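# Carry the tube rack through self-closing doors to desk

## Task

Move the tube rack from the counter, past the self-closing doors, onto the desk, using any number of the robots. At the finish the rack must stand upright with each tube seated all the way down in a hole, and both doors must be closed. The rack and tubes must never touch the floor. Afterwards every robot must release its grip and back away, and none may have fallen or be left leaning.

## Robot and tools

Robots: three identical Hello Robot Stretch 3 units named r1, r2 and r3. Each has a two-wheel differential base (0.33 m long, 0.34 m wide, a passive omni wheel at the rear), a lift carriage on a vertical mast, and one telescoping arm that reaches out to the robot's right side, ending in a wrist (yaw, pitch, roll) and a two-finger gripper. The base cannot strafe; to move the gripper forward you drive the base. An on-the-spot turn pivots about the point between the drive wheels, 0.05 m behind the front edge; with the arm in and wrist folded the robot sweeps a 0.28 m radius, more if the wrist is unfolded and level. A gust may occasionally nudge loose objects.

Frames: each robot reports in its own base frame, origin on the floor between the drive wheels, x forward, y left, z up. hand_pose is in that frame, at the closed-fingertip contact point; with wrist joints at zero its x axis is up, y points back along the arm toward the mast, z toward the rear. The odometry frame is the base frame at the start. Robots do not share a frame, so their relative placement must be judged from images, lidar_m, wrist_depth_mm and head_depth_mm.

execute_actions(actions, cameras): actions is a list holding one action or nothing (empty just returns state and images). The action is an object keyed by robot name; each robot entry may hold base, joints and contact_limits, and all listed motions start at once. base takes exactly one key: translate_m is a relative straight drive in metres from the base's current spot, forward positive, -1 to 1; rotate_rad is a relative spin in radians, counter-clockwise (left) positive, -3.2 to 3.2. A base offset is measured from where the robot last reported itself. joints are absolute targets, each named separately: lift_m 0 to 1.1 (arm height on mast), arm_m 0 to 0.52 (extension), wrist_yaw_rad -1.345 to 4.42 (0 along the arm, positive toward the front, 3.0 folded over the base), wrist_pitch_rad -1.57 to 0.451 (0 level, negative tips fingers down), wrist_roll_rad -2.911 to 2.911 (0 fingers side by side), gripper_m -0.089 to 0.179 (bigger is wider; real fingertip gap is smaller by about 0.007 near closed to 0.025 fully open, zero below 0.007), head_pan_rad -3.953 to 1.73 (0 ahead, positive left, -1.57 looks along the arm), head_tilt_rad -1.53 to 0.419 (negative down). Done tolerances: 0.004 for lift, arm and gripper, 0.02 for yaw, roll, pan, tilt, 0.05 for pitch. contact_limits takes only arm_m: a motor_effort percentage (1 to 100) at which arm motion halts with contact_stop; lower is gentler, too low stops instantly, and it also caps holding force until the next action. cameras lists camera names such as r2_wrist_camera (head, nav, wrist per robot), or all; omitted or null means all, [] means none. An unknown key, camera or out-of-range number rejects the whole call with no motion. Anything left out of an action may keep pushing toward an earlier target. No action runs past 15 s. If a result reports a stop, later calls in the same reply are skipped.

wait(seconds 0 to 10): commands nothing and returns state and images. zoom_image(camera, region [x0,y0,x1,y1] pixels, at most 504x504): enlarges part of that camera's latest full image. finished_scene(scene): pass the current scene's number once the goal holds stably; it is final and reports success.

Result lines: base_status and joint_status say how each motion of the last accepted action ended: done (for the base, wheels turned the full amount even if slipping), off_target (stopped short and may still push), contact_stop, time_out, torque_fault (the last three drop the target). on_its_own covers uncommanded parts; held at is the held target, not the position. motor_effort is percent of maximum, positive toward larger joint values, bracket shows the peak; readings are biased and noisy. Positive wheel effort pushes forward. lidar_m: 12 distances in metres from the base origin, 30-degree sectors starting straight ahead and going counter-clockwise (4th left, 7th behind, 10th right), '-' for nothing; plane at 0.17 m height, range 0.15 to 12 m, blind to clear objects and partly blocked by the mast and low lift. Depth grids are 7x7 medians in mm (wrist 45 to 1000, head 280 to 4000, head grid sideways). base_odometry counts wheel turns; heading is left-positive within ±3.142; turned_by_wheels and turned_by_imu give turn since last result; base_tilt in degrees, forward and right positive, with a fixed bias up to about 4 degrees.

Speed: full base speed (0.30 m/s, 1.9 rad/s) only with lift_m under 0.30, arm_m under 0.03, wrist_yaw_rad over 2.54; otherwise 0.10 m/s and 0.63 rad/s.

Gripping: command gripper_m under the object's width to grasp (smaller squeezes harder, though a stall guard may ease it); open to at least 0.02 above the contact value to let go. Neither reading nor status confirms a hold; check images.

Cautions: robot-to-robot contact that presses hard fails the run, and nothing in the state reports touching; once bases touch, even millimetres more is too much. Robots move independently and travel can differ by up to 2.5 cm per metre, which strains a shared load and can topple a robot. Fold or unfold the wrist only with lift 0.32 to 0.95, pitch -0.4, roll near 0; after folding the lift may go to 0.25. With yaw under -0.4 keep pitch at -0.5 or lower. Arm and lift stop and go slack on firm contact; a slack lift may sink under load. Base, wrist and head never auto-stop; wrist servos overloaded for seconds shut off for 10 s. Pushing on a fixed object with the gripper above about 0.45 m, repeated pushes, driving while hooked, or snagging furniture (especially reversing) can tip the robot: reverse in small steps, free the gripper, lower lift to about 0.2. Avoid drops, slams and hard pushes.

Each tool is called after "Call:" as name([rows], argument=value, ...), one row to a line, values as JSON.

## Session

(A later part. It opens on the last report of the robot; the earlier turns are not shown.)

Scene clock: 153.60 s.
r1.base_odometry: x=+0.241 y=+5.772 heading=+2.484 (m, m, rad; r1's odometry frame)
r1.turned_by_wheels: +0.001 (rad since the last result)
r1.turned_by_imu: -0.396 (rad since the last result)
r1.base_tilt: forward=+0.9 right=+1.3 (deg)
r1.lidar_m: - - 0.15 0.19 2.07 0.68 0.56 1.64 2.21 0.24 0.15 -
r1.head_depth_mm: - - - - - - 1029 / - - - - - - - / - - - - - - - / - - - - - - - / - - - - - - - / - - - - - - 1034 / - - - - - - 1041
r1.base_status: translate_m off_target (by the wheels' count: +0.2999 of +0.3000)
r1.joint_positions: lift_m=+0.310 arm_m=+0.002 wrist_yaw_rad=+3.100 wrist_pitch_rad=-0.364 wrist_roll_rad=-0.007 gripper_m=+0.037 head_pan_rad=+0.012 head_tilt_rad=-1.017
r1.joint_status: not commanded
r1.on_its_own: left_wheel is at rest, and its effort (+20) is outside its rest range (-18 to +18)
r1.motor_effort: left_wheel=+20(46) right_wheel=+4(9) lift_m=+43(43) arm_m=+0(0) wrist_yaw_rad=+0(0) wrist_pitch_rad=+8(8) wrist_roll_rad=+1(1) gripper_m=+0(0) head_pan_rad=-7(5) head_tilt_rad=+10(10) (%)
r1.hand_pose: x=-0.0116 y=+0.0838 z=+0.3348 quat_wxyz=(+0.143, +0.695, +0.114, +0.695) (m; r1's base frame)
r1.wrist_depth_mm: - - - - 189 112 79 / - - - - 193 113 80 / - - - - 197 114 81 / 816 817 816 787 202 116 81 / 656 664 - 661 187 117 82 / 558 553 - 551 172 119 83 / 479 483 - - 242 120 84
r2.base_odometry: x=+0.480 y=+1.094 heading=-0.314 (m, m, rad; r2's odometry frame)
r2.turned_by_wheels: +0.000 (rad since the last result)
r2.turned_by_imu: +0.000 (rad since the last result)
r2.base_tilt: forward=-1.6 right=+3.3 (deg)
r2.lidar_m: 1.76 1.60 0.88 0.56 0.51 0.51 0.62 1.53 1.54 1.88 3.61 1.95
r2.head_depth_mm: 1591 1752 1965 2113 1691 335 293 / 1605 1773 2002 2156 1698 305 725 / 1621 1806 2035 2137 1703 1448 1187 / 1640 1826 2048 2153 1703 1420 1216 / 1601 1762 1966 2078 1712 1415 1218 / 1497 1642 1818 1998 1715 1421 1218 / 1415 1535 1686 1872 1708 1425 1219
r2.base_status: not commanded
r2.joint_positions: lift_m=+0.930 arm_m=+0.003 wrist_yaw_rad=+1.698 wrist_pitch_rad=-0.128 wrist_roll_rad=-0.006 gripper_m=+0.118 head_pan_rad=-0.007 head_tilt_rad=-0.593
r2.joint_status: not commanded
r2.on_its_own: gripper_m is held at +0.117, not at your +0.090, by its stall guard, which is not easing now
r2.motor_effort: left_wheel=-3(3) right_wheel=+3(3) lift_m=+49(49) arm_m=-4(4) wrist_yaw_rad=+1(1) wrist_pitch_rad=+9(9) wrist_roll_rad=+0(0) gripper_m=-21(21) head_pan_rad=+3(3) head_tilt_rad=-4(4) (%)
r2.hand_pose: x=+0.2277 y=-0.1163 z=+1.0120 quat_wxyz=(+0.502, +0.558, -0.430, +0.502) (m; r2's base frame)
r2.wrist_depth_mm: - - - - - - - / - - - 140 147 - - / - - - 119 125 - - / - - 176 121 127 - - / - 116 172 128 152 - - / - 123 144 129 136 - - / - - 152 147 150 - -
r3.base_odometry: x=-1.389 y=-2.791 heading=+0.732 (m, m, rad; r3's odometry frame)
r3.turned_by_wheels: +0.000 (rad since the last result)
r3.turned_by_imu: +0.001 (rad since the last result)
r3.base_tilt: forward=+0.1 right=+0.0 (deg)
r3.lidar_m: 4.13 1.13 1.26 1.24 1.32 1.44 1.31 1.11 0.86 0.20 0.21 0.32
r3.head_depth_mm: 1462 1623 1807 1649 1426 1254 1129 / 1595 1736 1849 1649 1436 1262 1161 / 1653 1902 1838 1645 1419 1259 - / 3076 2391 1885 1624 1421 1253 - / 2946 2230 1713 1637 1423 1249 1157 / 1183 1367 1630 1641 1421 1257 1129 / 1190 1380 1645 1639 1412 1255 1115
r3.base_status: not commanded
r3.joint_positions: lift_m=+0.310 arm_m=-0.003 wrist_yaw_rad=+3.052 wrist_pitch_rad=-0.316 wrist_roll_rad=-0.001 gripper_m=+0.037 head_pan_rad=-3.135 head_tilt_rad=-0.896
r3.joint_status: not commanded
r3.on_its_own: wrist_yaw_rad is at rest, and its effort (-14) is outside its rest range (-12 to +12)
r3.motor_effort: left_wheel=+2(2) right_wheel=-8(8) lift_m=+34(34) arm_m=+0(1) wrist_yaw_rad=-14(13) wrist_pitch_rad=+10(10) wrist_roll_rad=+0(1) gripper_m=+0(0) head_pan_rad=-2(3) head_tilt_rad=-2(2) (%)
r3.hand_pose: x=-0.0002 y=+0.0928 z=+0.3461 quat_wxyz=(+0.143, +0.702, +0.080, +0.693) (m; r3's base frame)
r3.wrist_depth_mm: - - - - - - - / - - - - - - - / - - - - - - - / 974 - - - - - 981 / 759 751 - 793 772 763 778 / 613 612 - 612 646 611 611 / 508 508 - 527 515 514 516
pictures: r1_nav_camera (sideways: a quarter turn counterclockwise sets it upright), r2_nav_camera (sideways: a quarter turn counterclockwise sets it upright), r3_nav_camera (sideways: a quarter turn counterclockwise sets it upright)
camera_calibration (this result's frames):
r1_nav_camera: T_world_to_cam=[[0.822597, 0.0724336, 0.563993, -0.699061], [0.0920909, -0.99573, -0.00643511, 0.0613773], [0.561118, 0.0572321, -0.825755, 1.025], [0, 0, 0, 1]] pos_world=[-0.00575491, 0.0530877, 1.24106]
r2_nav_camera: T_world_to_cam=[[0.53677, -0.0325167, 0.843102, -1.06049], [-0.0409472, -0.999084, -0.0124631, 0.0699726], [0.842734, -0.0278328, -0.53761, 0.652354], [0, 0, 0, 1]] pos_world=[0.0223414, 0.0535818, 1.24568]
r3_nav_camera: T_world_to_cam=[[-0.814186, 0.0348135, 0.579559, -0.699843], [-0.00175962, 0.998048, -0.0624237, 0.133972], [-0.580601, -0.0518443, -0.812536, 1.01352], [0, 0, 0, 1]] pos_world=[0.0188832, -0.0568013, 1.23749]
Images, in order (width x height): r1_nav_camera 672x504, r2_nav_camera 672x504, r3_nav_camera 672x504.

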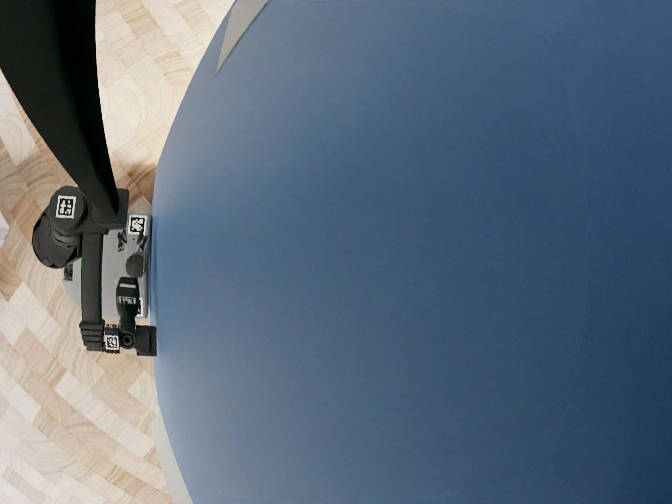

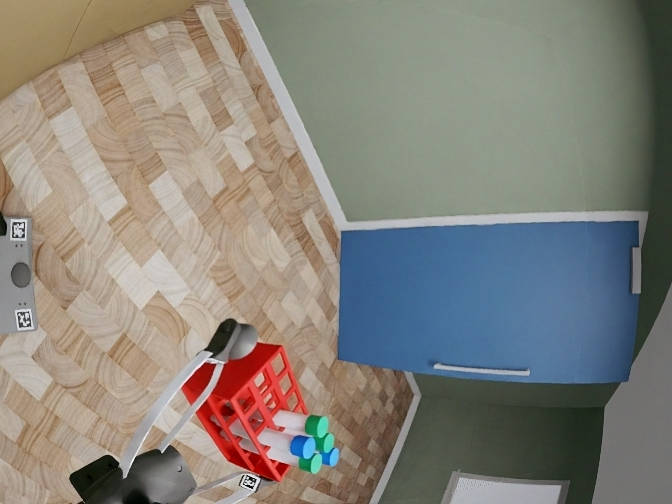

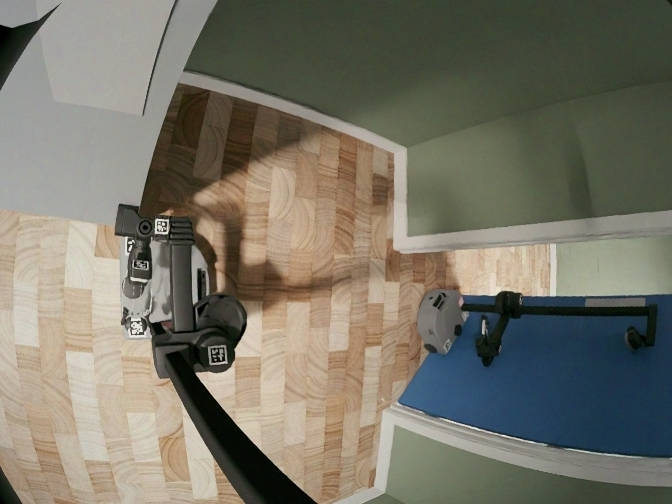

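Call:
execute_actions([
  {"r1":{"base":{"translate_m":0.4}},"r3":{"base":{"translate_m":0.06}},"r2":{"base":{"rotate_rad":-0.97}}},
], cameras=[])

Call:
execute_actions([
  {"r1":{"base":{"translate_m":-0.17}},"r2":{"base":{"translate_m":0.2}}},
], cameras=[])

Call:
execute_actions([
  {"r1":{"base":{"rotate_rad":1.35}},"r2":{"base":{"translate_m":0.3}}},
], cameras=["r1_nav_camera"])

Call:
execute_actions([
  {"r1":{"base":{"translate_m":0.3}},"r2":{"base":{"translate_m":1}}},
], cameras=["r1_nav_camera","r3_nav_camera","r2_nav_camera"])

Scene clock: 160.10 s.
r1.base_odometry: x=-0.076 y=+6.016 heading=+2.484 (m, m, rad; r1's odometry frame)
r1.turned_by_wheels: +0.000 (rad since the last result)
r1.turned_by_imu: -0.590 (rad since the last result)
r1.base_tilt: forward=+1.0 right=+1.3 (deg)
r1.lidar_m: - - 0.15 0.20 2.86 2.35 1.11 0.86 1.87 0.24 0.15 -
r1.head_depth_mm: - - - - - - 1031 / - - - - - - - / - - - - - - - / - - - - - - - / - - - - - - - / - - - - - - 1039 / - - - - - - 1037
r1.base_status: done
r1.joint_positions: lift_m=+0.310 arm_m=+0.002 wrist_yaw_rad=+3.100 wrist_pitch_rad=-0.364 wrist_roll_rad=-0.007 gripper_m=+0.037 head_pan_rad=+0.013 head_tilt_rad=-1.018
r1.joint_status: not commanded
r1.motor_effort: left_wheel=+13(36) right_wheel=+5(8) lift_m=+43(43) arm_m=+0(0) wrist_yaw_rad=+0(0) wrist_pitch_rad=+8(8) wrist_roll_rad=+0(0) gripper_m=+1(0) head_pan_rad=-6(6) head_tilt_rad=+10(11) (%)
r1.hand_pose: x=-0.0116 y=+0.0838 z=+0.3348 quat_wxyz=(+0.143, +0.695, +0.114, +0.695) (m; r1's base frame)
r1.wrist_depth_mm: - - - - 189 112 79 / - - - - 193 113 80 / - - - - 198 114 81 / 795 823 814 780 202 116 81 / 664 665 - 674 187 117 82 / 557 546 - 557 172 119 83 / 477 490 - - 241 119 84
r2.base_odometry: x=+0.480 y=+1.094 heading=-1.284 (m, m, rad; r2's odometry frame)
r2.turned_by_wheels: -0.970 (rad since the last result)
r2.turned_by_imu: -0.981 (rad since the last result)
r2.base_tilt: forward=-1.6 right=+3.2 (deg)
r2.lidar_m: 3.61 1.47 1.60 1.60 0.80 0.54 0.51 0.52 0.66 1.53 1.56 2.00
r2.head_depth_mm: 3196 3536 2860 2140 1696 335 293 / 3176 3515 2876 2143 1704 305 727 / 3157 3527 2888 2142 1699 1445 1188 / 3130 3502 2898 2157 1704 1417 1210 / 3156 3484 2916 2154 1714 1418 1212 / 3103 3421 2897 2169 1709 1422 1217 / 3078 3419 2923 2167 1716 1421 1217
r2.base_status: done
r2.joint_positions: lift_m=+0.930 arm_m=+0.003 wrist_yaw_rad=+1.698 wrist_pitch_rad=-0.128 wrist_roll_rad=-0.006 gripper_m=+0.118 head_pan_rad=-0.007 head_tilt_rad=-0.593
r2.joint_status: not commanded
r2.on_its_own: gripper_m is held at +0.117, not at your +0.090, by its stall guard, which is not easing now
r2.motor_effort: left_wheel=+1(5) right_wheel=-3(9) lift_m=+49(49) arm_m=-4(4) wrist_yaw_rad=+1(2) wrist_pitch_rad=+9(9) wrist_roll_rad=+0(0) gripper_m=-21(22) head_pan_rad=+3(3) head_tilt_rad=-4(3) (%)
r2.hand_pose: x=+0.2277 y=-0.1163 z=+1.0120 quat_wxyz=(+0.502, +0.558, -0.430, +0.502) (m; r2's base frame)
r2.wrist_depth_mm: - - - - - - - / - - - 139 147 - - / - - - 121 126 - - / - - 174 121 127 - - / - 116 171 128 153 - - / - 123 145 129 136 - - / - - 152 147 149 - -
r3.base_odometry: x=-1.345 y=-2.751 heading=+0.732 (m, m, rad; r3's odometry frame)
r3.turned_by_wheels: +0.000 (rad since the last result)
r3.turned_by_imu: +0.002 (rad since the last result)
r3.base_tilt: forward=+0.1 right=+0.0 (deg)
r3.lidar_m: 4.09 1.07 1.26 1.23 1.31 1.50 1.37 1.11 0.20 0.20 0.21 0.32
r3.head_depth_mm: 1770 1922 1901 1644 1421 1263 1122 / 2729 2070 1932 1644 1429 1258 1163 / 3067 2393 1953 1642 1419 1253 - / 3045 2393 1944 1644 1421 1250 - / 2823 2160 1763 1640 1427 1247 1155 / 1245 1434 1712 1643 1417 1255 1123 / 1243 1444 1715 1642 1421 1246 1117
r3.base_status: done
r3.joint_positions: lift_m=+0.310 arm_m=-0.003 wrist_yaw_rad=+3.046 wrist_pitch_rad=-0.316 wrist_roll_rad=-0.001 gripper_m=+0.037 head_pan_rad=-3.135 head_tilt_rad=-0.896
r3.joint_status: not commanded
r3.motor_effort: left_wheel=+1(5) right_wheel=-2(5) lift_m=+34(34) arm_m=+0(1) wrist_yaw_rad=-6(12) wrist_pitch_rad=+10(10) wrist_roll_rad=+0(0) gripper_m=+0(0) head_pan_rad=-2(3) head_tilt_rad=-2(3) (%)
r3.hand_pose: x=+0.0013 y=+0.0926 z=+0.3461 quat_wxyz=(+0.145, +0.702, +0.078, +0.693) (m; r3's base frame)
r3.wrist_depth_mm: - - - - - - 976 / - - - - - - 966 / - - - - - - 985 / 986 995 - - 994 - 919 / 751 757 811 805 768 757 771 / 610 608 - 615 635 627 619 / 502 513 - 529 515 518 509
pictures: none
No camera images: the call's "cameras" was empty. Leave "cameras" out to get every camera's image.

Scene clock: 163.07 s.
r1.base_odometry: x=+0.059 y=+5.912 heading=+2.484 (m, m, rad; r1's odometry frame)
r1.turned_by_wheels: +0.000 (rad since the last result)
r1.turned_by_imu: +0.000 (rad since the last result)
r1.base_tilt: forward=+1.0 right=+1.3 (deg)
r1.lidar_m: - - 0.15 0.18 2.66 2.18 1.04 0.70 1.82 1.81 0.19 0.15
r1.head_depth_mm: - - - - - 448 1068 / - - - - - 411 1071 / - - - - - 356 1054 / - - - - - 322 710 / - - - - - - 496 / - - - - - - 514 / - - - - - - 437
r1.base_status: done
r1.joint_positions: lift_m=+0.310 arm_m=+0.002 wrist_yaw_rad=+3.100 wrist_pitch_rad=-0.364 wrist_roll_rad=-0.007 gripper_m=+0.037 head_pan_rad=+0.007 head_tilt_rad=-1.001
r1.joint_status: not commanded
r1.motor_effort: left_wheel=+2(7) right_wheel=+0(5) lift_m=+43(43) arm_m=+0(0) wrist_yaw_rad=+1(1) wrist_pitch_rad=+8(8) wrist_roll_rad=+0(1) gripper_m=+0(0) head_pan_rad=-3(6) head_tilt_rad=+1(10) (%)
r1.hand_pose: x=-0.0116 y=+0.0838 z=+0.3348 quat_wxyz=(+0.143, +0.695, +0.114, +0.695) (m; r1's base frame)
r1.wrist_depth_mm: - - - 318 191 136 106 / - - - 339 199 140 109 / - - - 368 208 145 112 / 828 813 835 408 218 150 114 / 653 668 - 523 217 155 117 / 552 559 - 520 211 161 120 / 479 495 - - 277 164 124
r2.base_odometry: x=+0.537 y=+0.902 heading=-1.284 (m, m, rad; r2's odometry frame)
r2.turned_by_wheels: +0.000 (rad since the last result)
r2.turned_by_imu: +0.001 (rad since the last result)
r2.base_tilt: forward=-1.6 right=+3.2 (deg)
r2.lidar_m: 3.42 1.53 1.57 1.62 1.11 0.76 0.71 0.72 0.92 1.51 1.54 1.98
r2.head_depth_mm: 3023 3349 2887 2123 1699 335 293 / 2998 3333 2879 2122 1694 304 726 / 2964 3272 2898 2139 1700 1446 1188 / 2966 3307 2885 2151 1709 1414 1208 / 2926 3285 2913 2144 1708 1424 1216 / 2946 3255 2945 2142 1709 1419 1212 / 2918 3242 2930 2165 1720 1423 1218
r2.base_status: done
r2.joint_positions: lift_m=+0.930 arm_m=+0.003 wrist_yaw_rad=+1.698 wrist_pitch_rad=-0.128 wrist_roll_rad=-0.006 gripper_m=+0.118 head_pan_rad=-0.007 head_tilt_rad=-0.593
r2.joint_status: not commanded
r2.on_its_own: gripper_m is held at +0.117, not at your +0.090, by its stall guard, which is not easing now
r2.motor_effort: left_wheel=+1(6) right_wheel=-4(4) lift_m=+49(49) arm_m=-4(4) wrist_yaw_rad=+1(1) wrist_pitch_rad=+9(9) wrist_roll_rad=+0(0) gripper_m=-21(21) head_pan_rad=+2(2) head_tilt_rad=-4(4) (%)
r2.hand_pose: x=+0.2277 y=-0.1163 z=+1.0120 quat_wxyz=(+0.502, +0.558, -0.430, +0.502) (m; r2's base frame)
r2.wrist_depth_mm: - - - - - - - / - - - 140 147 - - / - - - 120 125 - - / - - 175 122 127 - - / - 116 172 128 152 - - / - 123 144 128 136 - - / - - 152 148 149 - -
r3.base_odometry: x=-1.345 y=-2.751 heading=+0.732 (m, m, rad; r3's odometry frame)
r3.turned_by_wheels: +0.000 (rad since the last result)
r3.turned_by_imu: +0.001 (rad since the last result)
r3.base_tilt: forward=+0.1 right=+0.0 (deg)
r3.lidar_m: 4.08 1.07 1.25 1.24 1.31 1.49 1.37 1.11 0.20 0.20 0.21 0.32
r3.head_depth_mm: 1653 1782 1882 1647 1425 1251 1123 / 1803 1997 1950 1635 1433 1260 1150 / 2847 2321 1950 1642 1422 1255 - / 3058 2367 1939 1643 1417 1257 - / 2823 2180 1782 1646 1423 1250 1156 / 1242 1441 1711 1635 1420 1253 1131 / 1245 1444 1729 1635 1418 1257 1115
r3.base_status: not commanded
r3.joint_positions: lift_m=+0.310 arm_m=-0.003 wrist_yaw_rad=+3.046 wrist_pitch_rad=-0.316 wrist_roll_rad=-0.001 gripper_m=+0.037 head_pan_rad=-3.135 head_tilt_rad=-0.896
r3.joint_status: not commanded
r3.motor_effort: left_wheel=+1(1) right_wheel=-2(2) lift_m=+34(34) arm_m=+0(1) wrist_yaw_rad=-6(6) wrist_pitch_rad=+10(10) wrist_roll_rad=+1(0) gripper_m=+0(1) head_pan_rad=-1(3) head_tilt_rad=-3(2) (%)
r3.hand_pose: x=+0.0013 y=+0.0926 z=+0.3461 quat_wxyz=(+0.145, +0.702, +0.078, +0.693) (m; r3's base frame)
r3.wrist_depth_mm: - - - - - - 995 / - - - - - - 962 / - - - - - - 967 / 973 982 989 994 - - 916 / 750 755 800 799 770 787 770 / 606 613 - 607 638 612 626 / 516 508 - 529 514 512 518
pictures: none
No camera images: the call's "cameras" was empty. Leave "cameras" out to get every camera's image.

Scene clock: 167.03 s.
r1.base_odometry: x=+0.059 y=+5.912 heading=-2.448 (m, m, rad; r1's odometry frame)
r1.turned_by_wheels: +1.351 (rad since the last result)
r1.turned_by_imu: +0.544 (rad since the last result)
r1.base_tilt: forward=+0.9 right=+1.4 (deg)
r1.lidar_m: - - 0.15 0.19 2.08 0.80 0.57 1.80 1.72 0.26 0.15 -
r1.head_depth_mm: - - - - - - 1030 / - - - - - - - / - - - - - - - / - - - - - - - / - - - - - - - / - - - - - - 1031 / - - - - - - 1031
r1.base_status: done
r1.joint_positions: lift_m=+0.310 arm_m=+0.002 wrist_yaw_rad=+3.049 wrist_pitch_rad=-0.364 wrist_roll_rad=-0.007 gripper_m=+0.037 head_pan_rad=+0.002 head_tilt_rad=-1.004
r1.joint_status: not commanded
r1.on_its_own: wrist_yaw_rad is held at +3.048, not at your +3.100, by its stall guard, which is not easing now
r1.motor_effort: left_wheel=+15(28) right_wheel=-1(29) lift_m=+40(43) arm_m=+0(1) wrist_yaw_rad=-1(47) wrist_pitch_rad=+8(8) wrist_roll_rad=+0(0) gripper_m=+0(1) head_pan_rad=+1(14) head_tilt_rad=+3(4) (%)
r1.hand_pose: x=+0.0001 y=+0.0830 z=+0.3349 quat_wxyz=(+0.160, +0.698, +0.096, +0.691) (m; r1's base frame)
r1.wrist_depth_mm: - - - - 154 96 71 / - - - - 158 98 71 / - - - 972 163 100 73 / 809 817 812 742 168 102 73 / 653 669 - 637 159 104 74 / 555 547 - 538 149 106 76 / 485 491 - 373 205 107 77
r2.base_odometry: x=+0.622 y=+0.614 heading=-1.284 (m, m, rad; r2's odometry frame)
r2.turned_by_wheels: +0.000 (rad since the last result)
r2.turned_by_imu: +0.001 (rad since the last result)
r2.base_tilt: forward=-1.6 right=+3.3 (deg)
r2.lidar_m: 3.11 1.57 1.57 1.65 1.67 1.07 1.00 1.02 1.58 1.48 1.51 1.95
r2.head_depth_mm: 2728 3049 2841 2128 1694 334 293 / 2729 3021 2873 2123 1701 304 727 / 2721 3007 2880 2143 1704 1451 1188 / 2695 3007 2904 2157 1703 1414 1208 / 2701 2986 2888 2145 1711 1418 1214 / 2667 2973 2914 2184 1714 1421 1216 / 2660 2956 2933 2168 1706 1425 1215
r2.base_status: done
r2.joint_positions: lift_m=+0.930 arm_m=+0.003 wrist_yaw_rad=+1.698 wrist_pitch_rad=-0.128 wrist_roll_rad=-0.006 gripper_m=+0.118 head_pan_rad=-0.007 head_tilt_rad=-0.593
r2.joint_status: not commanded
r2.on_its_own: gripper_m is held at +0.117, not at your +0.090, by its stall guard, which is not easing now
r2.motor_effort: left_wheel=+1(5) right_wheel=-3(4) lift_m=+50(49) arm_m=-4(4) wrist_yaw_rad=+1(2) wrist_pitch_rad=+9(9) wrist_roll_rad=+0(0) gripper_m=-20(22) head_pan_rad=+3(3) head_tilt_rad=-3(4) (%)
r2.hand_pose: x=+0.2277 y=-0.1163 z=+1.0120 quat_wxyz=(+0.502, +0.558, -0.430, +0.502) (m; r2's base frame)
r2.wrist_depth_mm: - - - - - - - / - - - 140 146 - - / - - - 120 125 - - / - - 175 122 127 - - / - 116 172 128 152 - - / - 123 144 128 136 - - / - - 152 147 149 - -
r3.base_odometry: x=-1.345 y=-2.751 heading=+0.732 (m, m, rad; r3's odometry frame)
r3.turned_by_wheels: +0.000 (rad since the last result)
r3.turned_by_imu: +0.001 (rad since the last result)
r3.base_tilt: forward=+0.2 right=+0.0 (deg)
r3.lidar_m: 4.08 1.08 1.26 1.23 1.32 1.50 1.37 1.11 0.20 0.20 0.21 0.32
r3.head_depth_mm: 1520 1669 1848 1642 1427 1255 1124 / 1649 1848 1885 1648 1423 1259 1156 / 1705 1940 1875 1642 1432 1255 - / 3040 2389 1941 1646 1419 1254 - / 2825 2167 1772 1638 1426 1247 1155 / 1240 1435 1712 1655 1422 1252 1129 / 1250 1443 1725 1641 1427 1250 1117
r3.base_status: not commanded
r3.joint_positions: lift_m=+0.310 arm_m=-0.003 wrist_yaw_rad=+3.046 wrist_pitch_rad=-0.316 wrist_roll_rad=-0.001 gripper_m=+0.037 head_pan_rad=-3.135 head_tilt_rad=-0.896
r3.joint_status: not commanded
r3.motor_effort: left_wheel=+1(0) right_wheel=-2(3) lift_m=+34(34) arm_m=+0(0) wrist_yaw_rad=-7(6) wrist_pitch_rad=+10(10) wrist_roll_rad=+1(0) gripper_m=+0(0) head_pan_rad=-2(1) head_tilt_rad=-3(2) (%)
r3.hand_pose: x=+0.0013 y=+0.0926 z=+0.3461 quat_wxyz=(+0.145, +0.702, +0.078, +0.693) (m; r3's base frame)
r3.wrist_depth_mm: - - - - - - 995 / - - - - - - 984 / - - - - - - - / - - - 993 - - 935 / 752 763 793 793 759 750 776 / 603 605 - 609 648 615 621 / 510 507 - 531 514 513 517
pictures: r1_nav_camera (sideways: a quarter turn counterclockwise sets it upright)
camera_calibration (this result's frames):
r1_nav_camera: T_world_to_cam=[[0.815809, 0.0636837, 0.574805, -0.713105], [0.081591, -0.996651, -0.00537965, 0.0600674], [0.572537, 0.0512876, -0.818273, 1.01521], [0, 0, 0, 1]] pos_world=[-0.0043874, 0.0532118, 1.24094]
Images, in order (width x height): r1_nav_camera 672x504.

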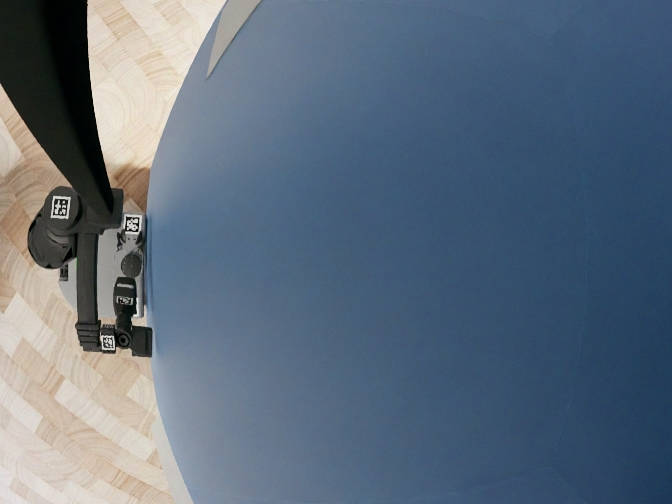

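Scene clock: 178.00 s.
r1.base_odometry: x=-0.172 y=+5.720 heading=-2.448 (m, m, rad; r1's odometry frame)
r1.turned_by_wheels: +0.000 (rad since the last result)
r1.turned_by_imu: -0.422 (rad since the last result)
r1.base_tilt: forward=+0.9 right=+1.4 (deg)
r1.lidar_m: - - 0.15 0.19 2.59 2.28 0.85 0.80 1.85 0.24 0.15 -
r1.head_depth_mm: - - - - - - 1028 / - - - - - - - / - - - - - - - / - - - - - - - / - - - - - - - / - - - - - - 1037 / - - - - - - 1034
r1.base_status: done
r1.joint_positions: lift_m=+0.310 arm_m=+0.002 wrist_yaw_rad=+3.049 wrist_pitch_rad=-0.364 wrist_roll_rad=-0.007 gripper_m=+0.037 head_pan_rad=+0.013 head_tilt_rad=-1.018
r1.joint_status: not commanded
r1.on_its_own: wrist_yaw_rad is held at +3.048, not at your +3.100, by its stall guard, which is not easing now
r1.motor_effort: left_wheel=+13(39) right_wheel=+4(9) lift_m=+40(40) arm_m=+0(0) wrist_yaw_rad=-1(1) wrist_pitch_rad=+8(8) wrist_roll_rad=+0(0) gripper_m=+0(0) head_pan_rad=-7(5) head_tilt_rad=+11(11) (%)
r1.hand_pose: x=+0.0002 y=+0.0830 z=+0.3349 quat_wxyz=(+0.160, +0.698, +0.096, +0.691) (m; r1's base frame)
r1.wrist_depth_mm: - - - 392 154 96 70 / - - - 424 159 97 70 / - - - 458 163 99 71 / 820 835 814 500 167 101 72 / 669 664 - 615 158 103 73 / 553 555 - 537 147 105 74 / 480 494 - 376 205 106 75
r2.base_odometry: x=+0.905 y=-0.345 heading=-1.284 (m, m, rad; r2's odometry frame)
r2.turned_by_wheels: +0.000 (rad since the last result)
r2.turned_by_imu: +0.004 (rad since the last result)
r2.base_tilt: forward=-1.6 right=+3.2 (deg)
r2.lidar_m: 2.14 2.18 1.84 0.87 1.33 2.13 2.00 2.03 1.49 1.40 1.42 1.85
r2.head_depth_mm: 1854 2076 2331 2136 1701 335 293 / 1854 2051 2325 2142 1699 304 727 / 1834 2046 2291 2151 1708 1448 1187 / 1834 2037 2306 2147 1702 1414 1213 / 1825 2013 2290 2153 1713 1418 1216 / 1799 2015 2261 2165 1717 1421 1215 / 1804 2008 2257 2161 1720 1428 1217
r2.base_status: done
r2.joint_positions: lift_m=+0.930 arm_m=+0.003 wrist_yaw_rad=+1.698 wrist_pitch_rad=-0.128 wrist_roll_rad=-0.006 gripper_m=+0.118 head_pan_rad=-0.007 head_tilt_rad=-0.593
r2.joint_status: not commanded
r2.on_its_own: gripper_m is held at +0.117, not at your +0.090, by its stall guard, which is not easing now
r2.motor_effort: left_wheel=+1(6) right_wheel=-2(3) lift_m=+49(49) arm_m=-4(4) wrist_yaw_rad=+2(2) wrist_pitch_rad=+9(9) wrist_roll_rad=+0(0) gripper_m=-22(21) head_pan_rad=+2(3) head_tilt_rad=-4(4) (%)
r2.hand_pose: x=+0.2277 y=-0.1163 z=+1.0120 quat_wxyz=(+0.502, +0.558, -0.430, +0.502) (m; r2's base frame)
r2.wrist_depth_mm: - - - - - - - / - - - 139 146 - - / - - - 119 126 - - / - - 175 122 127 - - / - 116 172 128 152 - - / - 123 144 128 136 - - / - - 152 148 149 - -
r3.base_odometry: x=-1.345 y=-2.751 heading=+0.732 (m, m, rad; r3's odometry frame)
r3.turned_by_wheels: +0.000 (rad since the last result)
r3.turned_by_imu: +0.003 (rad since the last result)
r3.base_tilt: forward=+0.1 right=+0.0 (deg)
r3.lidar_m: 4.09 1.07 1.26 1.23 1.32 1.49 1.37 1.11 0.20 0.20 0.21 0.32
r3.head_depth_mm: 1721 1847 1892 1647 1427 1252 1129 / 1775 2055 1959 1653 1430 1255 1159 / 3063 2397 1968 1635 1427 1254 - / 3092 2369 1955 1661 1425 1252 - / 2837 2176 1770 1642 1420 1251 1155 / 1241 1429 1704 1645 1425 1255 1125 / 1250 1446 1719 1631 1422 1251 1115
r3.base_status: not commanded
r3.joint_positions: lift_m=+0.310 arm_m=-0.003 wrist_yaw_rad=+3.046 wrist_pitch_rad=-0.316 wrist_roll_rad=-0.001 gripper_m=+0.037 head_pan_rad=-3.135 head_tilt_rad=-0.896
r3.joint_status: not commanded
r3.motor_effort: left_wheel=+1(1) right_wheel=-2(2) lift_m=+34(34) arm_m=-1(1) wrist_yaw_rad=-6(6) wrist_pitch_rad=+10(10) wrist_roll_rad=+0(0) gripper_m=+0(0) head_pan_rad=-3(2) head_tilt_rad=-2(2) (%)
r3.hand_pose: x=+0.0013 y=+0.0926 z=+0.3461 quat_wxyz=(+0.145, +0.702, +0.078, +0.693) (m; r3's base frame)
r3.wrist_depth_mm: - - - - - - 980 / - - - - - - 960 / - - - - - - 992 / - 990 - - - - 919 / 762 751 794 805 766 780 767 / 614 605 - 615 652 619 619 / 517 511 - 529 512 518 520
pictures: r1_nav_camera (sideways: a quarter turn counterclockwise sets it upright), r2_nav_camera (sideways: a quarter turn counterclockwise sets it upright), r3_nav_camera (sideways: a quarter turn counterclockwise sets it upright)
camera_calibration (this result's frames):
r1_nav_camera: T_world_to_cam=[[0.823194, 0.0729143, 0.563059, -0.697849], [0.0926556, -0.995677, -0.00652574, 0.0614919], [0.560149, 0.0575425, -0.826391, 1.02584], [0, 0, 0, 1]] pos_world=[-0.00585432, 0.05308, 1.24107]
r2_nav_camera: T_world_to_cam=[[0.536891, -0.0325113, 0.843025, -1.06039], [-0.0409373, -0.999084, -0.0124583, 0.0699662], [0.842658, -0.0278224, -0.53773, 0.652512], [0, 0, 0, 1]] pos_world=[0.0223328, 0.053582, 1.24568]
r3_nav_camera: T_world_to_cam=[[-0.814187, 0.0348135, 0.579559, -0.699843], [-0.00175961, 0.998048, -0.0624237, 0.133972], [-0.580601, -0.0518443, -0.812536, 1.01352], [0, 0, 0, 1]] pos_world=[0.0188832, -0.0568013, 1.23749]
Images, in order (width x height): r1_nav_camera 672x504, r2_nav_camera 672x504, r3_nav_camera 672x504.

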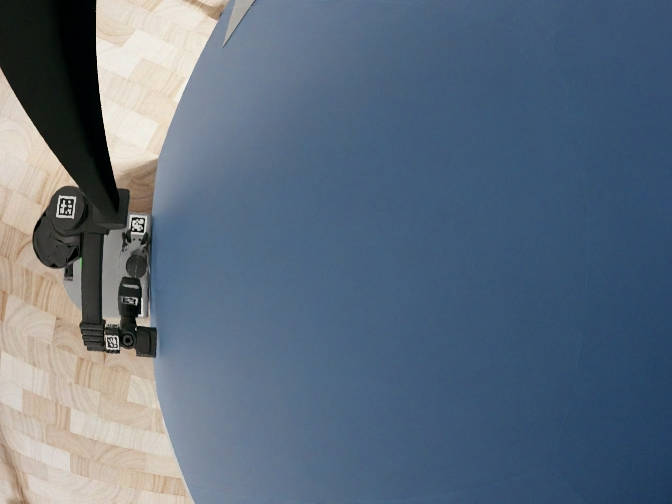

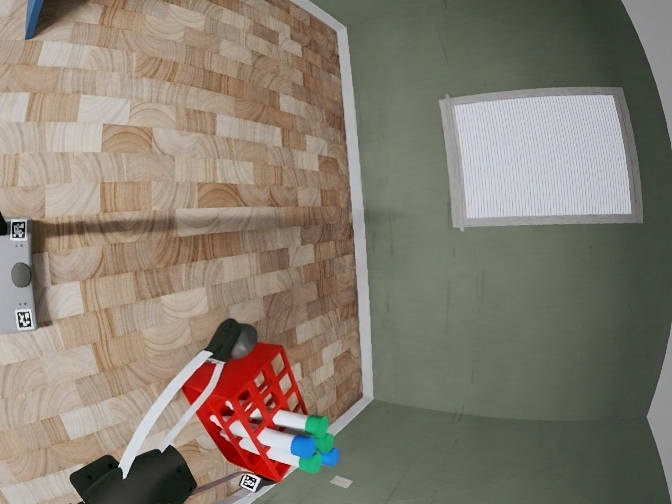

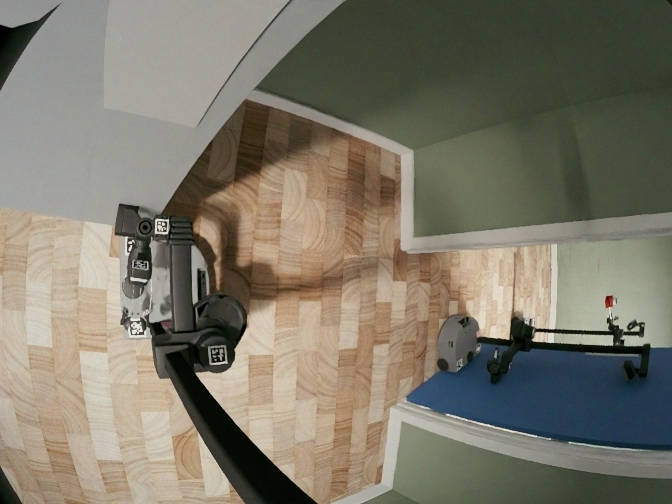

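Call:
execute_actions([
  {"r1":{"base":{"translate_m":0.2},"joints":{"lift_m":0.27}},"r2":{"base":{"translate_m":0.2}}},
], cameras=[])

Call:
execute_actions([
  {"r1":{"base":{"translate_m":-0.13}}},
], cameras=[])

Call:
execute_actions([
  {"r1":{"base":{"rotate_rad":-2.0},"joints":{"head_pan_rad":-3.14}},"r2":{"base":{"rotate_rad":1.57}}},
], cameras=["r1_nav_camera","r2_nav_camera"])

Scene clock: 182.13 s.
r1.base_odometry: x=-0.325 y=+5.592 heading=-2.448 (m, m, rad; r1's odometry frame)
r1.turned_by_wheels: +0.000 (rad since the last result)
r1.turned_by_imu: -0.303 (rad since the last result)
r1.base_tilt: forward=+1.0 right=+1.3 (deg)
r1.lidar_m: - - 0.15 0.20 2.75 2.52 1.93 0.94 1.97 0.23 0.15 -
r1.head_depth_mm: - - - - - - 1030 / - - - - - - - / - - - - - - - / - - - - - - - / - - - - - - - / - - - - - - 1039 / - - - - - - 1039
r1.base_status: done
r1.joint_positions: lift_m=+0.270 arm_m=+0.002 wrist_yaw_rad=+3.048 wrist_pitch_rad=-0.364 wrist_roll_rad=-0.007 gripper_m=+0.037 head_pan_rad=+0.013 head_tilt_rad=-1.022
r1.joint_status: all done
r1.on_its_own: wrist_yaw_rad is held at +3.048, not at your +3.100, by its stall guard, which is not easing now
r1.motor_effort: left_wheel=+5(40) right_wheel=+4(10) lift_m=+35(35) arm_m=+1(1) wrist_yaw_rad=+0(1) wrist_pitch_rad=+8(8) wrist_roll_rad=+0(0) gripper_m=+1(1) head_pan_rad=-6(6) head_tilt_rad=+13(13) (%)
r1.hand_pose: x=+0.0003 y=+0.0830 z=+0.2951 quat_wxyz=(+0.160, +0.698, +0.096, +0.691) (m; r1's base frame)
r1.wrist_depth_mm: - - - 399 153 96 70 / - - - 421 158 97 70 / - - - 465 163 99 71 / 751 755 749 502 167 101 72 / 598 610 - 562 158 102 73 / 507 499 - 500 148 104 74 / 450 - - - 205 106 75
r2.base_odometry: x=+0.962 y=-0.537 heading=-1.284 (m, m, rad; r2's odometry frame)
r2.turned_by_wheels: +0.000 (rad since the last result)
r2.turned_by_imu: +0.001 (rad since the last result)
r2.base_tilt: forward=-1.6 right=+3.2 (deg)
r2.lidar_m: 1.94 1.99 1.86 1.76 0.98 2.29 2.19 2.15 1.47 1.39 1.41 1.82
r2.head_depth_mm: 1675 1877 2110 2123 1695 335 293 / 1676 1853 2110 2124 1704 305 728 / 1665 1852 2085 2146 1698 1445 1187 / 1665 1832 2077 2140 1714 1419 1212 / 1638 1823 2067 2150 1706 1416 1214 / 1636 1811 2062 2157 1722 1422 1213 / 1632 1799 2032 2168 1712 1425 1218
r2.base_status: done
r2.joint_positions: lift_m=+0.930 arm_m=+0.003 wrist_yaw_rad=+1.698 wrist_pitch_rad=-0.128 wrist_roll_rad=-0.006 gripper_m=+0.118 head_pan_rad=-0.007 head_tilt_rad=-0.593
r2.joint_status: not commanded
r2.on_its_own: gripper_m is held at +0.117, not at your +0.090, by its stall guard, which is not easing now
r2.motor_effort: left_wheel=+1(5) right_wheel=-2(2) lift_m=+49(49) arm_m=-4(4) wrist_yaw_rad=+2(2) wrist_pitch_rad=+9(9) wrist_roll_rad=+0(0) gripper_m=-21(21) head_pan_rad=+2(3) head_tilt_rad=-3(3) (%)
r2.hand_pose: x=+0.2277 y=-0.1163 z=+1.0120 quat_wxyz=(+0.502, +0.558, -0.430, +0.502) (m; r2's base frame)
r2.wrist_depth_mm: - - - - - - - / - - - 140 146 - - / - - - 120 126 - - / - - 175 121 127 - - / - 116 172 128 153 - - / - 123 144 129 136 - - / - - 152 147 149 - -
r3.base_odometry: x=-1.345 y=-2.751 heading=+0.732 (m, m, rad; r3's odometry frame)
r3.turned_by_wheels: +0.000 (rad since the last result)
r3.turned_by_imu: +0.001 (rad since the last result)
r3.base_tilt: forward=+0.1 right=+0.0 (deg)
r3.lidar_m: 4.09 1.07 1.25 1.23 1.31 1.49 1.37 1.11 0.20 0.20 0.21 0.32
r3.head_depth_mm: 1991 1958 1924 1639 1431 1256 1121 / 2933 2318 1935 1642 1424 1255 1158 / 2845 2361 1951 1639 1414 1259 - / 3066 2378 1951 1647 1426 1258 - / 2814 2170 1776 1642 1420 1253 1158 / 1240 1432 1706 1635 1421 1252 1126 / 1247 1449 1716 1631 1424 1251 1120
r3.base_status: not commanded
r3.joint_positions: lift_m=+0.310 arm_m=-0.003 wrist_yaw_rad=+3.046 wrist_pitch_rad=-0.316 wrist_roll_rad=-0.001 gripper_m=+0.037 head_pan_rad=-3.135 head_tilt_rad=-0.896
r3.joint_status: not commanded
r3.motor_effort: left_wheel=+1(1) right_wheel=-3(2) lift_m=+35(34) arm_m=-1(1) wrist_yaw_rad=-6(7) wrist_pitch_rad=+10(10) wrist_roll_rad=+0(0) gripper_m=+1(0) head_pan_rad=-3(1) head_tilt_rad=-2(3) (%)
r3.hand_pose: x=+0.0013 y=+0.0926 z=+0.3461 quat_wxyz=(+0.145, +0.702, +0.078, +0.693) (m; r3's base frame)
r3.wrist_depth_mm: - - - - - - 987 / - - - - - - 970 / - - - - - - 976 / 975 - - 980 - - 920 / 756 760 788 811 764 764 766 / 601 605 - 619 644 618 616 / 509 513 - 531 513 517 517
pictures: none
No camera images: the call's "cameras" was empty. Leave "cameras" out to get every camera's image.

Scene clock: 184.43 s.
r1.base_odometry: x=-0.225 y=+5.675 heading=-2.448 (m, m, rad; r1's odometry frame)
r1.turned_by_wheels: +0.000 (rad since the last result)
r1.turned_by_imu: +0.000 (rad since the last result)
r1.base_tilt: forward=+1.0 right=+1.3 (deg)
r1.lidar_m: - - 0.15 0.19 1.14 2.38 1.92 0.83 1.79 1.88 0.16 0.15
r1.head_depth_mm: - - - - - 396 1048 / - - - - - 354 1050 / - - - - - - 859 / - - - - - - 569 / - - - - - - 449 / - - - - - - 535 / - - - - - - 463
r1.base_status: done
r1.joint_positions: lift_m=+0.270 arm_m=+0.002 wrist_yaw_rad=+3.048 wrist_pitch_rad=-0.364 wrist_roll_rad=-0.007 gripper_m=+0.037 head_pan_rad=+0.007 head_tilt_rad=-1.000
r1.joint_status: not commanded
r1.on_its_own: wrist_yaw_rad is held at +3.048, not at your +3.100, by its stall guard, which is not easing now
r1.motor_effort: left_wheel=+2(7) right_wheel=-1(7) lift_m=+36(35) arm_m=+0(0) wrist_yaw_rad=-1(0) wrist_pitch_rad=+8(8) wrist_roll_rad=+0(0) gripper_m=+0(0) head_pan_rad=-3(5) head_tilt_rad=+1(12) (%)
r1.hand_pose: x=+0.0003 y=+0.0830 z=+0.2951 quat_wxyz=(+0.160, +0.698, +0.096, +0.691) (m; r1's base frame)
r1.wrist_depth_mm: - - - 277 167 119 93 / - - - 298 174 123 95 / - - - 326 182 127 98 / 758 757 747 359 191 131 100 / 602 604 - 454 191 136 102 / 508 506 - 492 184 141 105 / 447 - - - 240 144 109
r2.base_odometry: x=+0.962 y=-0.537 heading=-1.284 (m, m, rad; r2's odometry frame)
r2.turned_by_wheels: +0.000 (rad since the last result)
r2.turned_by_imu: +0.000 (rad since the last result)
r2.base_tilt: forward=-1.6 right=+3.2 (deg)
r2.lidar_m: 1.94 1.98 1.86 1.77 1.15 2.29 2.20 2.15 1.48 1.39 1.41 1.83
r2.head_depth_mm: 1681 1866 2110 2125 1699 334 293 / 1677 1862 2096 2132 1697 304 725 / 1668 1852 2086 2149 1703 1447 1185 / 1655 1843 2070 2140 1712 1413 1212 / 1640 1823 2051 2154 1712 1414 1214 / 1640 1810 2054 2159 1707 1424 1217 / 1635 1794 2050 2172 1726 1424 1219
r2.base_status: not commanded
r2.joint_positions: lift_m=+0.930 arm_m=+0.003 wrist_yaw_rad=+1.698 wrist_pitch_rad=-0.128 wrist_roll_rad=-0.006 gripper_m=+0.118 head_pan_rad=-0.007 head_tilt_rad=-0.593
r2.joint_status: not commanded
r2.on_its_own: gripper_m is held at +0.117, not at your +0.090, by its stall guard, which is not easing now
r2.motor_effort: left_wheel=+0(0) right_wheel=-3(3) lift_m=+49(49) arm_m=-4(4) wrist_yaw_rad=+2(2) wrist_pitch_rad=+9(9) wrist_roll_rad=+0(0) gripper_m=-20(21) head_pan_rad=+3(2) head_tilt_rad=-3(3) (%)
r2.hand_pose: x=+0.2277 y=-0.1163 z=+1.0120 quat_wxyz=(+0.502, +0.558, -0.430, +0.502) (m; r2's base frame)
r2.wrist_depth_mm: - - - - - - - / - - - 140 147 - - / - - - 119 126 - - / - - 175 121 127 - - / - 116 172 128 152 - - / - 122 144 128 136 - - / - - 153 148 149 - -
r3.base_odometry: x=-1.345 y=-2.751 heading=+0.732 (m, m, rad; r3's odometry frame)
r3.turned_by_wheels: +0.000 (rad since the last result)
r3.turned_by_imu: +0.001 (rad since the last result)
r3.base_tilt: forward=+0.0 right=+0.0 (deg)
r3.lidar_m: 4.08 1.08 1.26 1.23 1.32 1.50 1.37 1.11 0.20 0.20 0.21 0.32
r3.head_depth_mm: 1842 1884 1912 1652 1421 1259 1122 / 1876 2037 1953 1637 1425 1252 1155 / 2850 2370 1948 1634 1422 1258 - / 3064 2382 1948 1645 1420 1256 - / 2869 2168 1759 1640 1412 1248 1156 / 1236 1430 1689 1640 1427 1255 1126 / 1250 1446 1723 1636 1415 1253 1119
r3.base_status: not commanded
r3.joint_positions: lift_m=+0.310 arm_m=-0.003 wrist_yaw_rad=+3.046 wrist_pitch_rad=-0.316 wrist_roll_rad=-0.001 gripper_m=+0.037 head_pan_rad=-3.135 head_tilt_rad=-0.896
r3.joint_status: not commanded
r3.motor_effort: left_wheel=+2(2) right_wheel=-2(2) lift_m=+34(34) arm_m=+0(1) wrist_yaw_rad=-6(6) wrist_pitch_rad=+10(10) wrist_roll_rad=+0(0) gripper_m=+0(0) head_pan_rad=-3(3) head_tilt_rad=-3(3) (%)
r3.hand_pose: x=+0.0013 y=+0.0926 z=+0.3461 quat_wxyz=(+0.145, +0.702, +0.078, +0.693) (m; r3's base frame)
r3.wrist_depth_mm: - - - - - - 982 / - - - - - - 987 / - - - - - - 990 / 978 - - - 995 - 934 / 749 752 805 814 756 773 768 / 607 610 - 604 644 615 626 / 512 504 - 527 516 515 525
pictures: none
No camera images: the call's "cameras" was empty. Leave "cameras" out to get every camera's image.

Scene clock: 187.87 s.
r1.base_odometry: x=-0.225 y=+5.675 heading=+1.836 (m, m, rad; r1's odometry frame)
r1.turned_by_wheels: -2.000 (rad since the last result)
r1.turned_by_imu: -1.942 (rad since the last result)
r1.base_tilt: forward=+0.9 right=+1.3 (deg)
r1.lidar_m: 1.87 0.50 0.26 0.21 0.21 0.24 0.37 1.28 2.84 2.30 1.20 0.83
r1.head_depth_mm: 297 317 350 389 438 501 608 / 346 385 438 501 584 655 - / 2479 1971 585 700 876 - - / 2477 2139 1783 1528 1339 1230 - / 2432 2145 1793 1542 1342 1209 - / 2346 2167 1803 1540 1352 1199 1078 / 2266 2155 1755 1545 1347 1195 1079
r1.base_status: done
r1.joint_positions: lift_m=+0.270 arm_m=+0.002 wrist_yaw_rad=+3.047 wrist_pitch_rad=-0.364 wrist_roll_rad=-0.007 gripper_m=+0.037 head_pan_rad=-3.133 head_tilt_rad=-0.996
r1.joint_status: all done
r1.on_its_own: wrist_yaw_rad is held at +3.048, not at your +3.100, by its stall guard, which is not easing now
r1.motor_effort: left_wheel=+3(43) right_wheel=-6(21) lift_m=+37(37) arm_m=+0(0) wrist_yaw_rad=+1(2) wrist_pitch_rad=+8(8) wrist_roll_rad=+0(0) gripper_m=+1(0) head_pan_rad=-3(44) head_tilt_rad=-1(2) (%)
r1.hand_pose: x=+0.0005 y=+0.0830 z=+0.2951 quat_wxyz=(+0.161, +0.698, +0.096, +0.691) (m; r1's base frame)
r1.wrist_depth_mm: 184 - 224 252 289 336 451 / 197 - 242 271 313 371 - / 207 220 261 293 345 418 934 / 220 235 286 321 381 471 751 / 236 254 - 344 437 558 603 / 253 280 - 374 492 510 511 / 267 - - - 435 435 437
r2.base_odometry: x=+0.962 y=-0.537 heading=+0.286 (m, m, rad; r2's odometry frame)
r2.turned_by_wheels: +1.570 (rad since the last result)
r2.turned_by_imu: +1.587 (rad since the last result)
r2.base_tilt: forward=-1.6 right=+3.2 (deg)
r2.lidar_m: 1.77 1.00 2.30 2.20 2.15 1.48 1.39 1.41 1.82 1.94 1.99 1.86
r2.head_depth_mm: 1499 1678 1892 2040 1693 335 293 / 1495 1653 1876 2073 1697 305 726 / 3483 3847 2635 2066 1704 1442 1186 / - 3874 2920 2142 1698 1414 1212 / - - 2888 2149 1665 1420 1211 / 3660 3865 2891 1949 1535 1422 1215 / 3502 3782 2640 1581 1541 1422 1218
r2.base_status: done
r2.joint_positions: lift_m=+0.930 arm_m=+0.003 wrist_yaw_rad=+1.698 wrist_pitch_rad=-0.128 wrist_roll_rad=-0.006 gripper_m=+0.118 head_pan_rad=-0.007 head_tilt_rad=-0.593
r2.joint_status: not commanded
r2.on_its_own: gripper_m is held at +0.117, not at your +0.090, by its stall guard, which is not easing now
r2.motor_effort: left_wheel=-3(6) right_wheel=+3(9) lift_m=+49(49) arm_m=-4(4) wrist_yaw_rad=+2(1) wrist_pitch_rad=+9(9) wrist_roll_rad=+0(0) gripper_m=-22(21) head_pan_rad=+4(3) head_tilt_rad=-4(4) (%)
r2.hand_pose: x=+0.2277 y=-0.1163 z=+1.0120 quat_wxyz=(+0.502, +0.558, -0.430, +0.502) (m; r2's base frame)
r2.wrist_depth_mm: 853 - - - - - - / 889 - - 140 147 - - / 929 - - 120 125 - - / 997 - 176 122 128 - - / - 116 171 128 153 - - / - 122 144 129 136 - - / - - 152 147 150 - -
r3.base_odometry: x=-1.345 y=-2.751 heading=+0.732 (m, m, rad; r3's odometry frame)
r3.turned_by_wheels: +0.000 (rad since the last result)
r3.turned_by_imu: +0.001 (rad since the last result)
r3.base_tilt: forward=+0.1 right=+0.0 (deg)
r3.lidar_m: 4.07 1.07 1.25 1.23 1.32 1.50 1.37 1.11 0.20 0.20 0.21 0.32
r3.head_depth_mm: 3093 2026 1945 1645 1429 1253 1125 / 3106 2133 1954 1638 1430 1261 1162 / 2840 2352 1947 1651 1420 1259 - / 3093 2369 1942 1648 1423 1253 - / 2831 2187 1766 1644 1423 1250 1156 / 1239 1430 1699 1640 1411 1254 1126 / 1249 1440 1732 1631 1415 1247 1110
r3.base_status: not commanded
r3.joint_positions: lift_m=+0.310 arm_m=-0.003 wrist_yaw_rad=+3.046 wrist_pitch_rad=-0.316 wrist_roll_rad=-0.001 gripper_m=+0.037 head_pan_rad=-3.135 head_tilt_rad=-0.896
r3.joint_status: not commanded
r3.motor_effort: left_wheel=+1(1) right_wheel=-2(3) lift_m=+35(34) arm_m=-1(0) wrist_yaw_rad=-6(6) wrist_pitch_rad=+10(10) wrist_roll_rad=+0(0) gripper_m=+0(0) head_pan_rad=-1(2) head_tilt_rad=-2(2) (%)
r3.hand_pose: x=+0.0013 y=+0.0926 z=+0.3461 quat_wxyz=(+0.145, +0.702, +0.078, +0.693) (m; r3's base frame)
r3.wrist_depth_mm: - - - - - - 959 / - - - - - - 983 / - - - - - - 999 / 996 - - - - - 906 / 753 756 805 795 772 777 770 / 608 611 - 613 642 617 616 / 515 517 - 530 511 516 522
pictures: r1_nav_camera (sideways: a quarter turn counterclockwise sets it upright), r2_nav_camera (sideways: a quarter turn counterclockwise sets it upright)
camera_calibration (this result's frames):
r1_nav_camera: T_world_to_cam=[[-0.8112, -0.0692121, 0.580658, -0.710807], [-0.0884239, 0.996071, -0.00480369, 0.0603547], [-0.578045, -0.0552408, -0.814133, 1.01684], [0, 0, 0, 1]] pos_world=[0.0165115, -0.0531427, 1.24087]
r2_nav_camera: T_world_to_cam=[[0.536903, -0.0325054, 0.843018, -1.06038], [-0.0409264, -0.999084, -0.0124578, 0.0699656], [0.842651, -0.0278131, -0.537741, 0.652526], [0, 0, 0, 1]] pos_world=[0.0223314, 0.0535822, 1.24568]
Images, in order (width x height): r1_nav_camera 672x504, r2_nav_camera 672x504.

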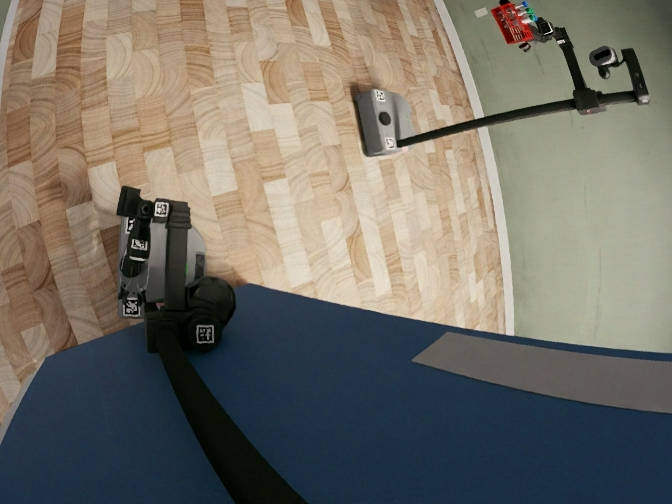

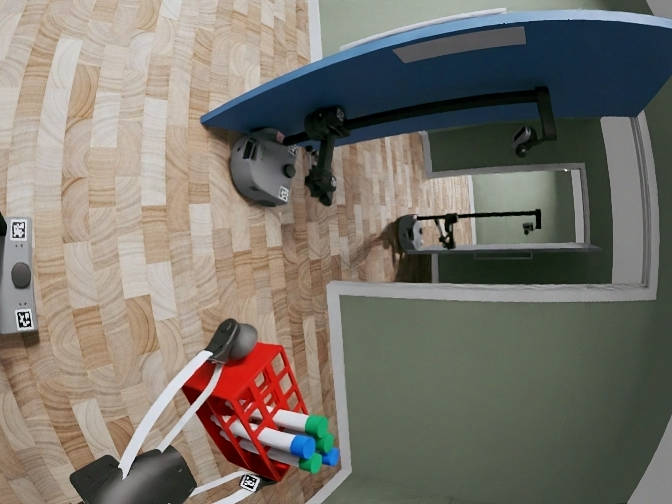

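Reverse along the door, pushing it wider.

Call:
execute_actions([
  {"r1":{"base":{"translate_m":-0.4},"joints":{"lift_m":0.31}},"r2":{"joints":{"wrist_yaw_rad":1.95,"head_tilt_rad":-0.9}}},
], cameras=["r1_nav_camera","r2_nav_camera"])

Scene clock: 193.03 s.
r1.base_odometry: x=-0.121 y=+5.289 heading=+1.837 (m, m, rad; r1's odometry frame)
r1.turned_by_wheels: +0.001 (rad since the last result)
r1.turned_by_imu: +0.003 (rad since the last result)
r1.base_tilt: forward=+1.0 right=+1.4 (deg)
r1.lidar_m: 2.27 0.35 0.22 0.19 0.19 1.87 2.30 0.99 0.98 2.45 2.11 1.18
r1.head_depth_mm: 2402 2130 1770 1528 1337 1184 544 / 2360 2134 1772 1531 1338 1226 - / 2258 2145 1789 1529 1344 - - / 2172 2129 1787 1534 1344 1234 - / 2080 2165 1806 1542 1343 1215 - / 2018 2146 1789 1531 1350 1205 1072 / 1946 2123 1807 1541 1347 1206 1075
r1.base_status: done
r1.joint_positions: lift_m=+0.310 arm_m=+0.002 wrist_yaw_rad=+3.047 wrist_pitch_rad=-0.364 wrist_roll_rad=-0.007 gripper_m=+0.037 head_pan_rad=-3.133 head_tilt_rad=-0.996
r1.joint_status: all done
r1.on_its_own: wrist_yaw_rad is held at +3.048, not at your +3.100, by its stall guard, which is not easing now
r1.motor_effort: left_wheel=+13(13) right_wheel=-16(19) lift_m=+44(44) arm_m=+0(0) wrist_yaw_rad=+1(0) wrist_pitch_rad=+8(8) wrist_roll_rad=+0(0) gripper_m=+0(1) head_pan_rad=-3(3) head_tilt_rad=-2(2) (%)
r1.hand_pose: x=+0.0005 y=+0.0830 z=+0.3348 quat_wxyz=(+0.161, +0.698, +0.096, +0.691) (m; r1's base frame)
r1.wrist_depth_mm: - - 204 222 242 268 297 / - - 221 239 263 293 331 / - 211 238 260 287 322 368 / 839 237 262 284 320 362 420 / 658 609 - 307 359 411 483 / 560 538 - 344 419 477 542 / 481 488 - 389 455 477 481
r2.base_odometry: x=+0.962 y=-0.537 heading=+0.286 (m, m, rad; r2's odometry frame)
r2.turned_by_wheels: +0.000 (rad since the last result)
r2.turned_by_imu: +0.000 (rad since the last result)
r2.base_tilt: forward=-1.6 right=+3.2 (deg)
r2.lidar_m: 1.77 0.98 1.11 2.19 2.15 1.48 1.39 1.41 1.83 1.94 1.98 1.86
r2.head_depth_mm: 1640 1929 1869 - 319 1223 1091 / 1628 1899 1835 314 306 1202 1107 / 2644 2076 1834 1545 310 1192 1110 / 2685 2205 1830 1579 315 1217 1110 / 2708 2207 1841 1581 1403 1236 1116 / 2756 2230 1856 1592 1390 1239 1114 / 2761 2108 1829 1366 1325 1239 1117
r2.base_status: not commanded
r2.joint_positions: lift_m=+0.930 arm_m=+0.003 wrist_yaw_rad=+1.947 wrist_pitch_rad=-0.128 wrist_roll_rad=-0.006 gripper_m=+0.118 head_pan_rad=-0.007 head_tilt_rad=-0.888
r2.joint_status: all done
r2.on_its_own: gripper_m is held at +0.117, not at your +0.090, by its stall guard, which is not easing now
r2.motor_effort: left_wheel=-3(3) right_wheel=+3(4) lift_m=+49(49) arm_m=-4(4) wrist_yaw_rad=+3(5) wrist_pitch_rad=+9(9) wrist_roll_rad=+0(0) gripper_m=-21(21) head_pan_rad=+3(3) head_tilt_rad=-6(27) (%)
r2.hand_pose: x=+0.2122 y=-0.0559 z=+1.0120 quat_wxyz=(+0.436, +0.607, -0.358, +0.560) (m; r2's base frame)
r2.wrist_depth_mm: - 947 - - - - - / - - - 140 147 - - / - - - 120 125 - - / - - 175 121 128 - - / - 116 171 128 152 - - / - 123 145 129 137 - - / - - 151 148 149 - -
r3.base_odometry: x=-1.345 y=-2.751 heading=+0.732 (m, m, rad; r3's odometry frame)
r3.turned_by_wheels: +0.000 (rad since the last result)
r3.turned_by_imu: +0.001 (rad since the last result)
r3.base_tilt: forward=+0.1 right=+0.0 (deg)
r3.lidar_m: 4.09 1.08 1.25 1.24 1.31 1.50 1.37 1.11 0.20 0.20 0.21 0.32
r3.head_depth_mm: 2739 2278 1954 1649 1421 1260 1118 / 3064 2347 1950 1651 1420 1254 1153 / 2862 2381 1939 1637 1428 1256 - / 3041 2352 1928 1639 1428 1254 - / 2817 2156 1775 1643 1426 1256 1152 / 1242 1437 1707 1641 1420 1257 1128 / 1249 1444 1710 1641 1422 1250 1120
r3.base_status: not commanded
r3.joint_positions: lift_m=+0.310 arm_m=-0.003 wrist_yaw_rad=+3.046 wrist_pitch_rad=-0.316 wrist_roll_rad=-0.001 gripper_m=+0.037 head_pan_rad=-3.135 head_tilt_rad=-0.896
r3.joint_status: not commanded
r3.motor_effort: left_wheel=+1(2) right_wheel=-1(2) lift_m=+34(34) arm_m=-1(0) wrist_yaw_rad=-7(6) wrist_pitch_rad=+10(10) wrist_roll_rad=+0(1) gripper_m=+1(0) head_pan_rad=-2(1) head_tilt_rad=-3(3) (%)
r3.hand_pose: x=+0.0013 y=+0.0926 z=+0.3461 quat_wxyz=(+0.145, +0.702, +0.078, +0.693) (m; r3's base frame)
r3.wrist_depth_mm: - - - - - - 953 / - - - - - - 992 / - - - - - - 956 / 989 992 - - - - 927 / 753 755 793 789 776 757 789 / 609 612 - 620 634 612 611 / 509 506 - 533 508 519 522
pictures: r1_nav_camera (sideways: a quarter turn counterclockwise sets it upright), r2_nav_camera (sideways: a quarter turn counterclockwise sets it upright)
camera_calibration (this result's frames):
r1_nav_camera: T_world_to_cam=[[-0.811218, -0.0689978, 0.580658, -0.710807], [-0.0881608, 0.996095, -0.00480369, 0.0603531], [-0.578059, -0.0550881, -0.814133, 1.01684], [0, 0, 0, 1]] pos_world=[0.0164975, -0.0531454, 1.24087]
r2_nav_camera: T_world_to_cam=[[0.759235, -0.0339905, 0.649928, -0.810063], [-0.0429733, -0.999074, -0.00204971, 0.056425], [0.649396, -0.0263734, -0.759993, 0.942801], [0, 0, 0, 1]] pos_world=[0.00520275, 0.0537031, 1.24312]
Images, in order (width x height): r1_nav_camera 672x504, r2_nav_camera 672x504.

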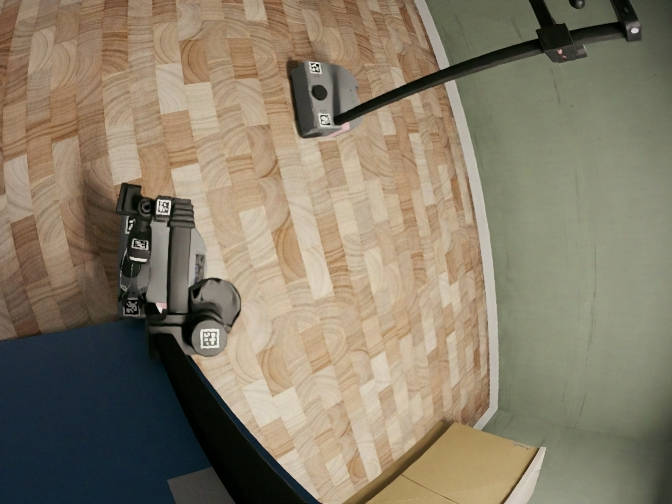

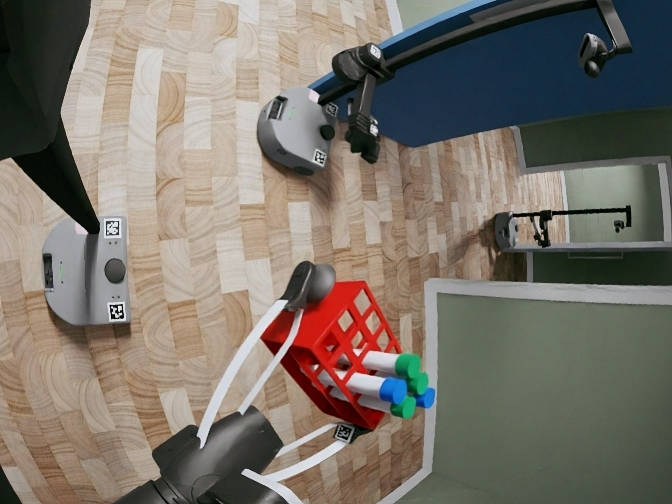

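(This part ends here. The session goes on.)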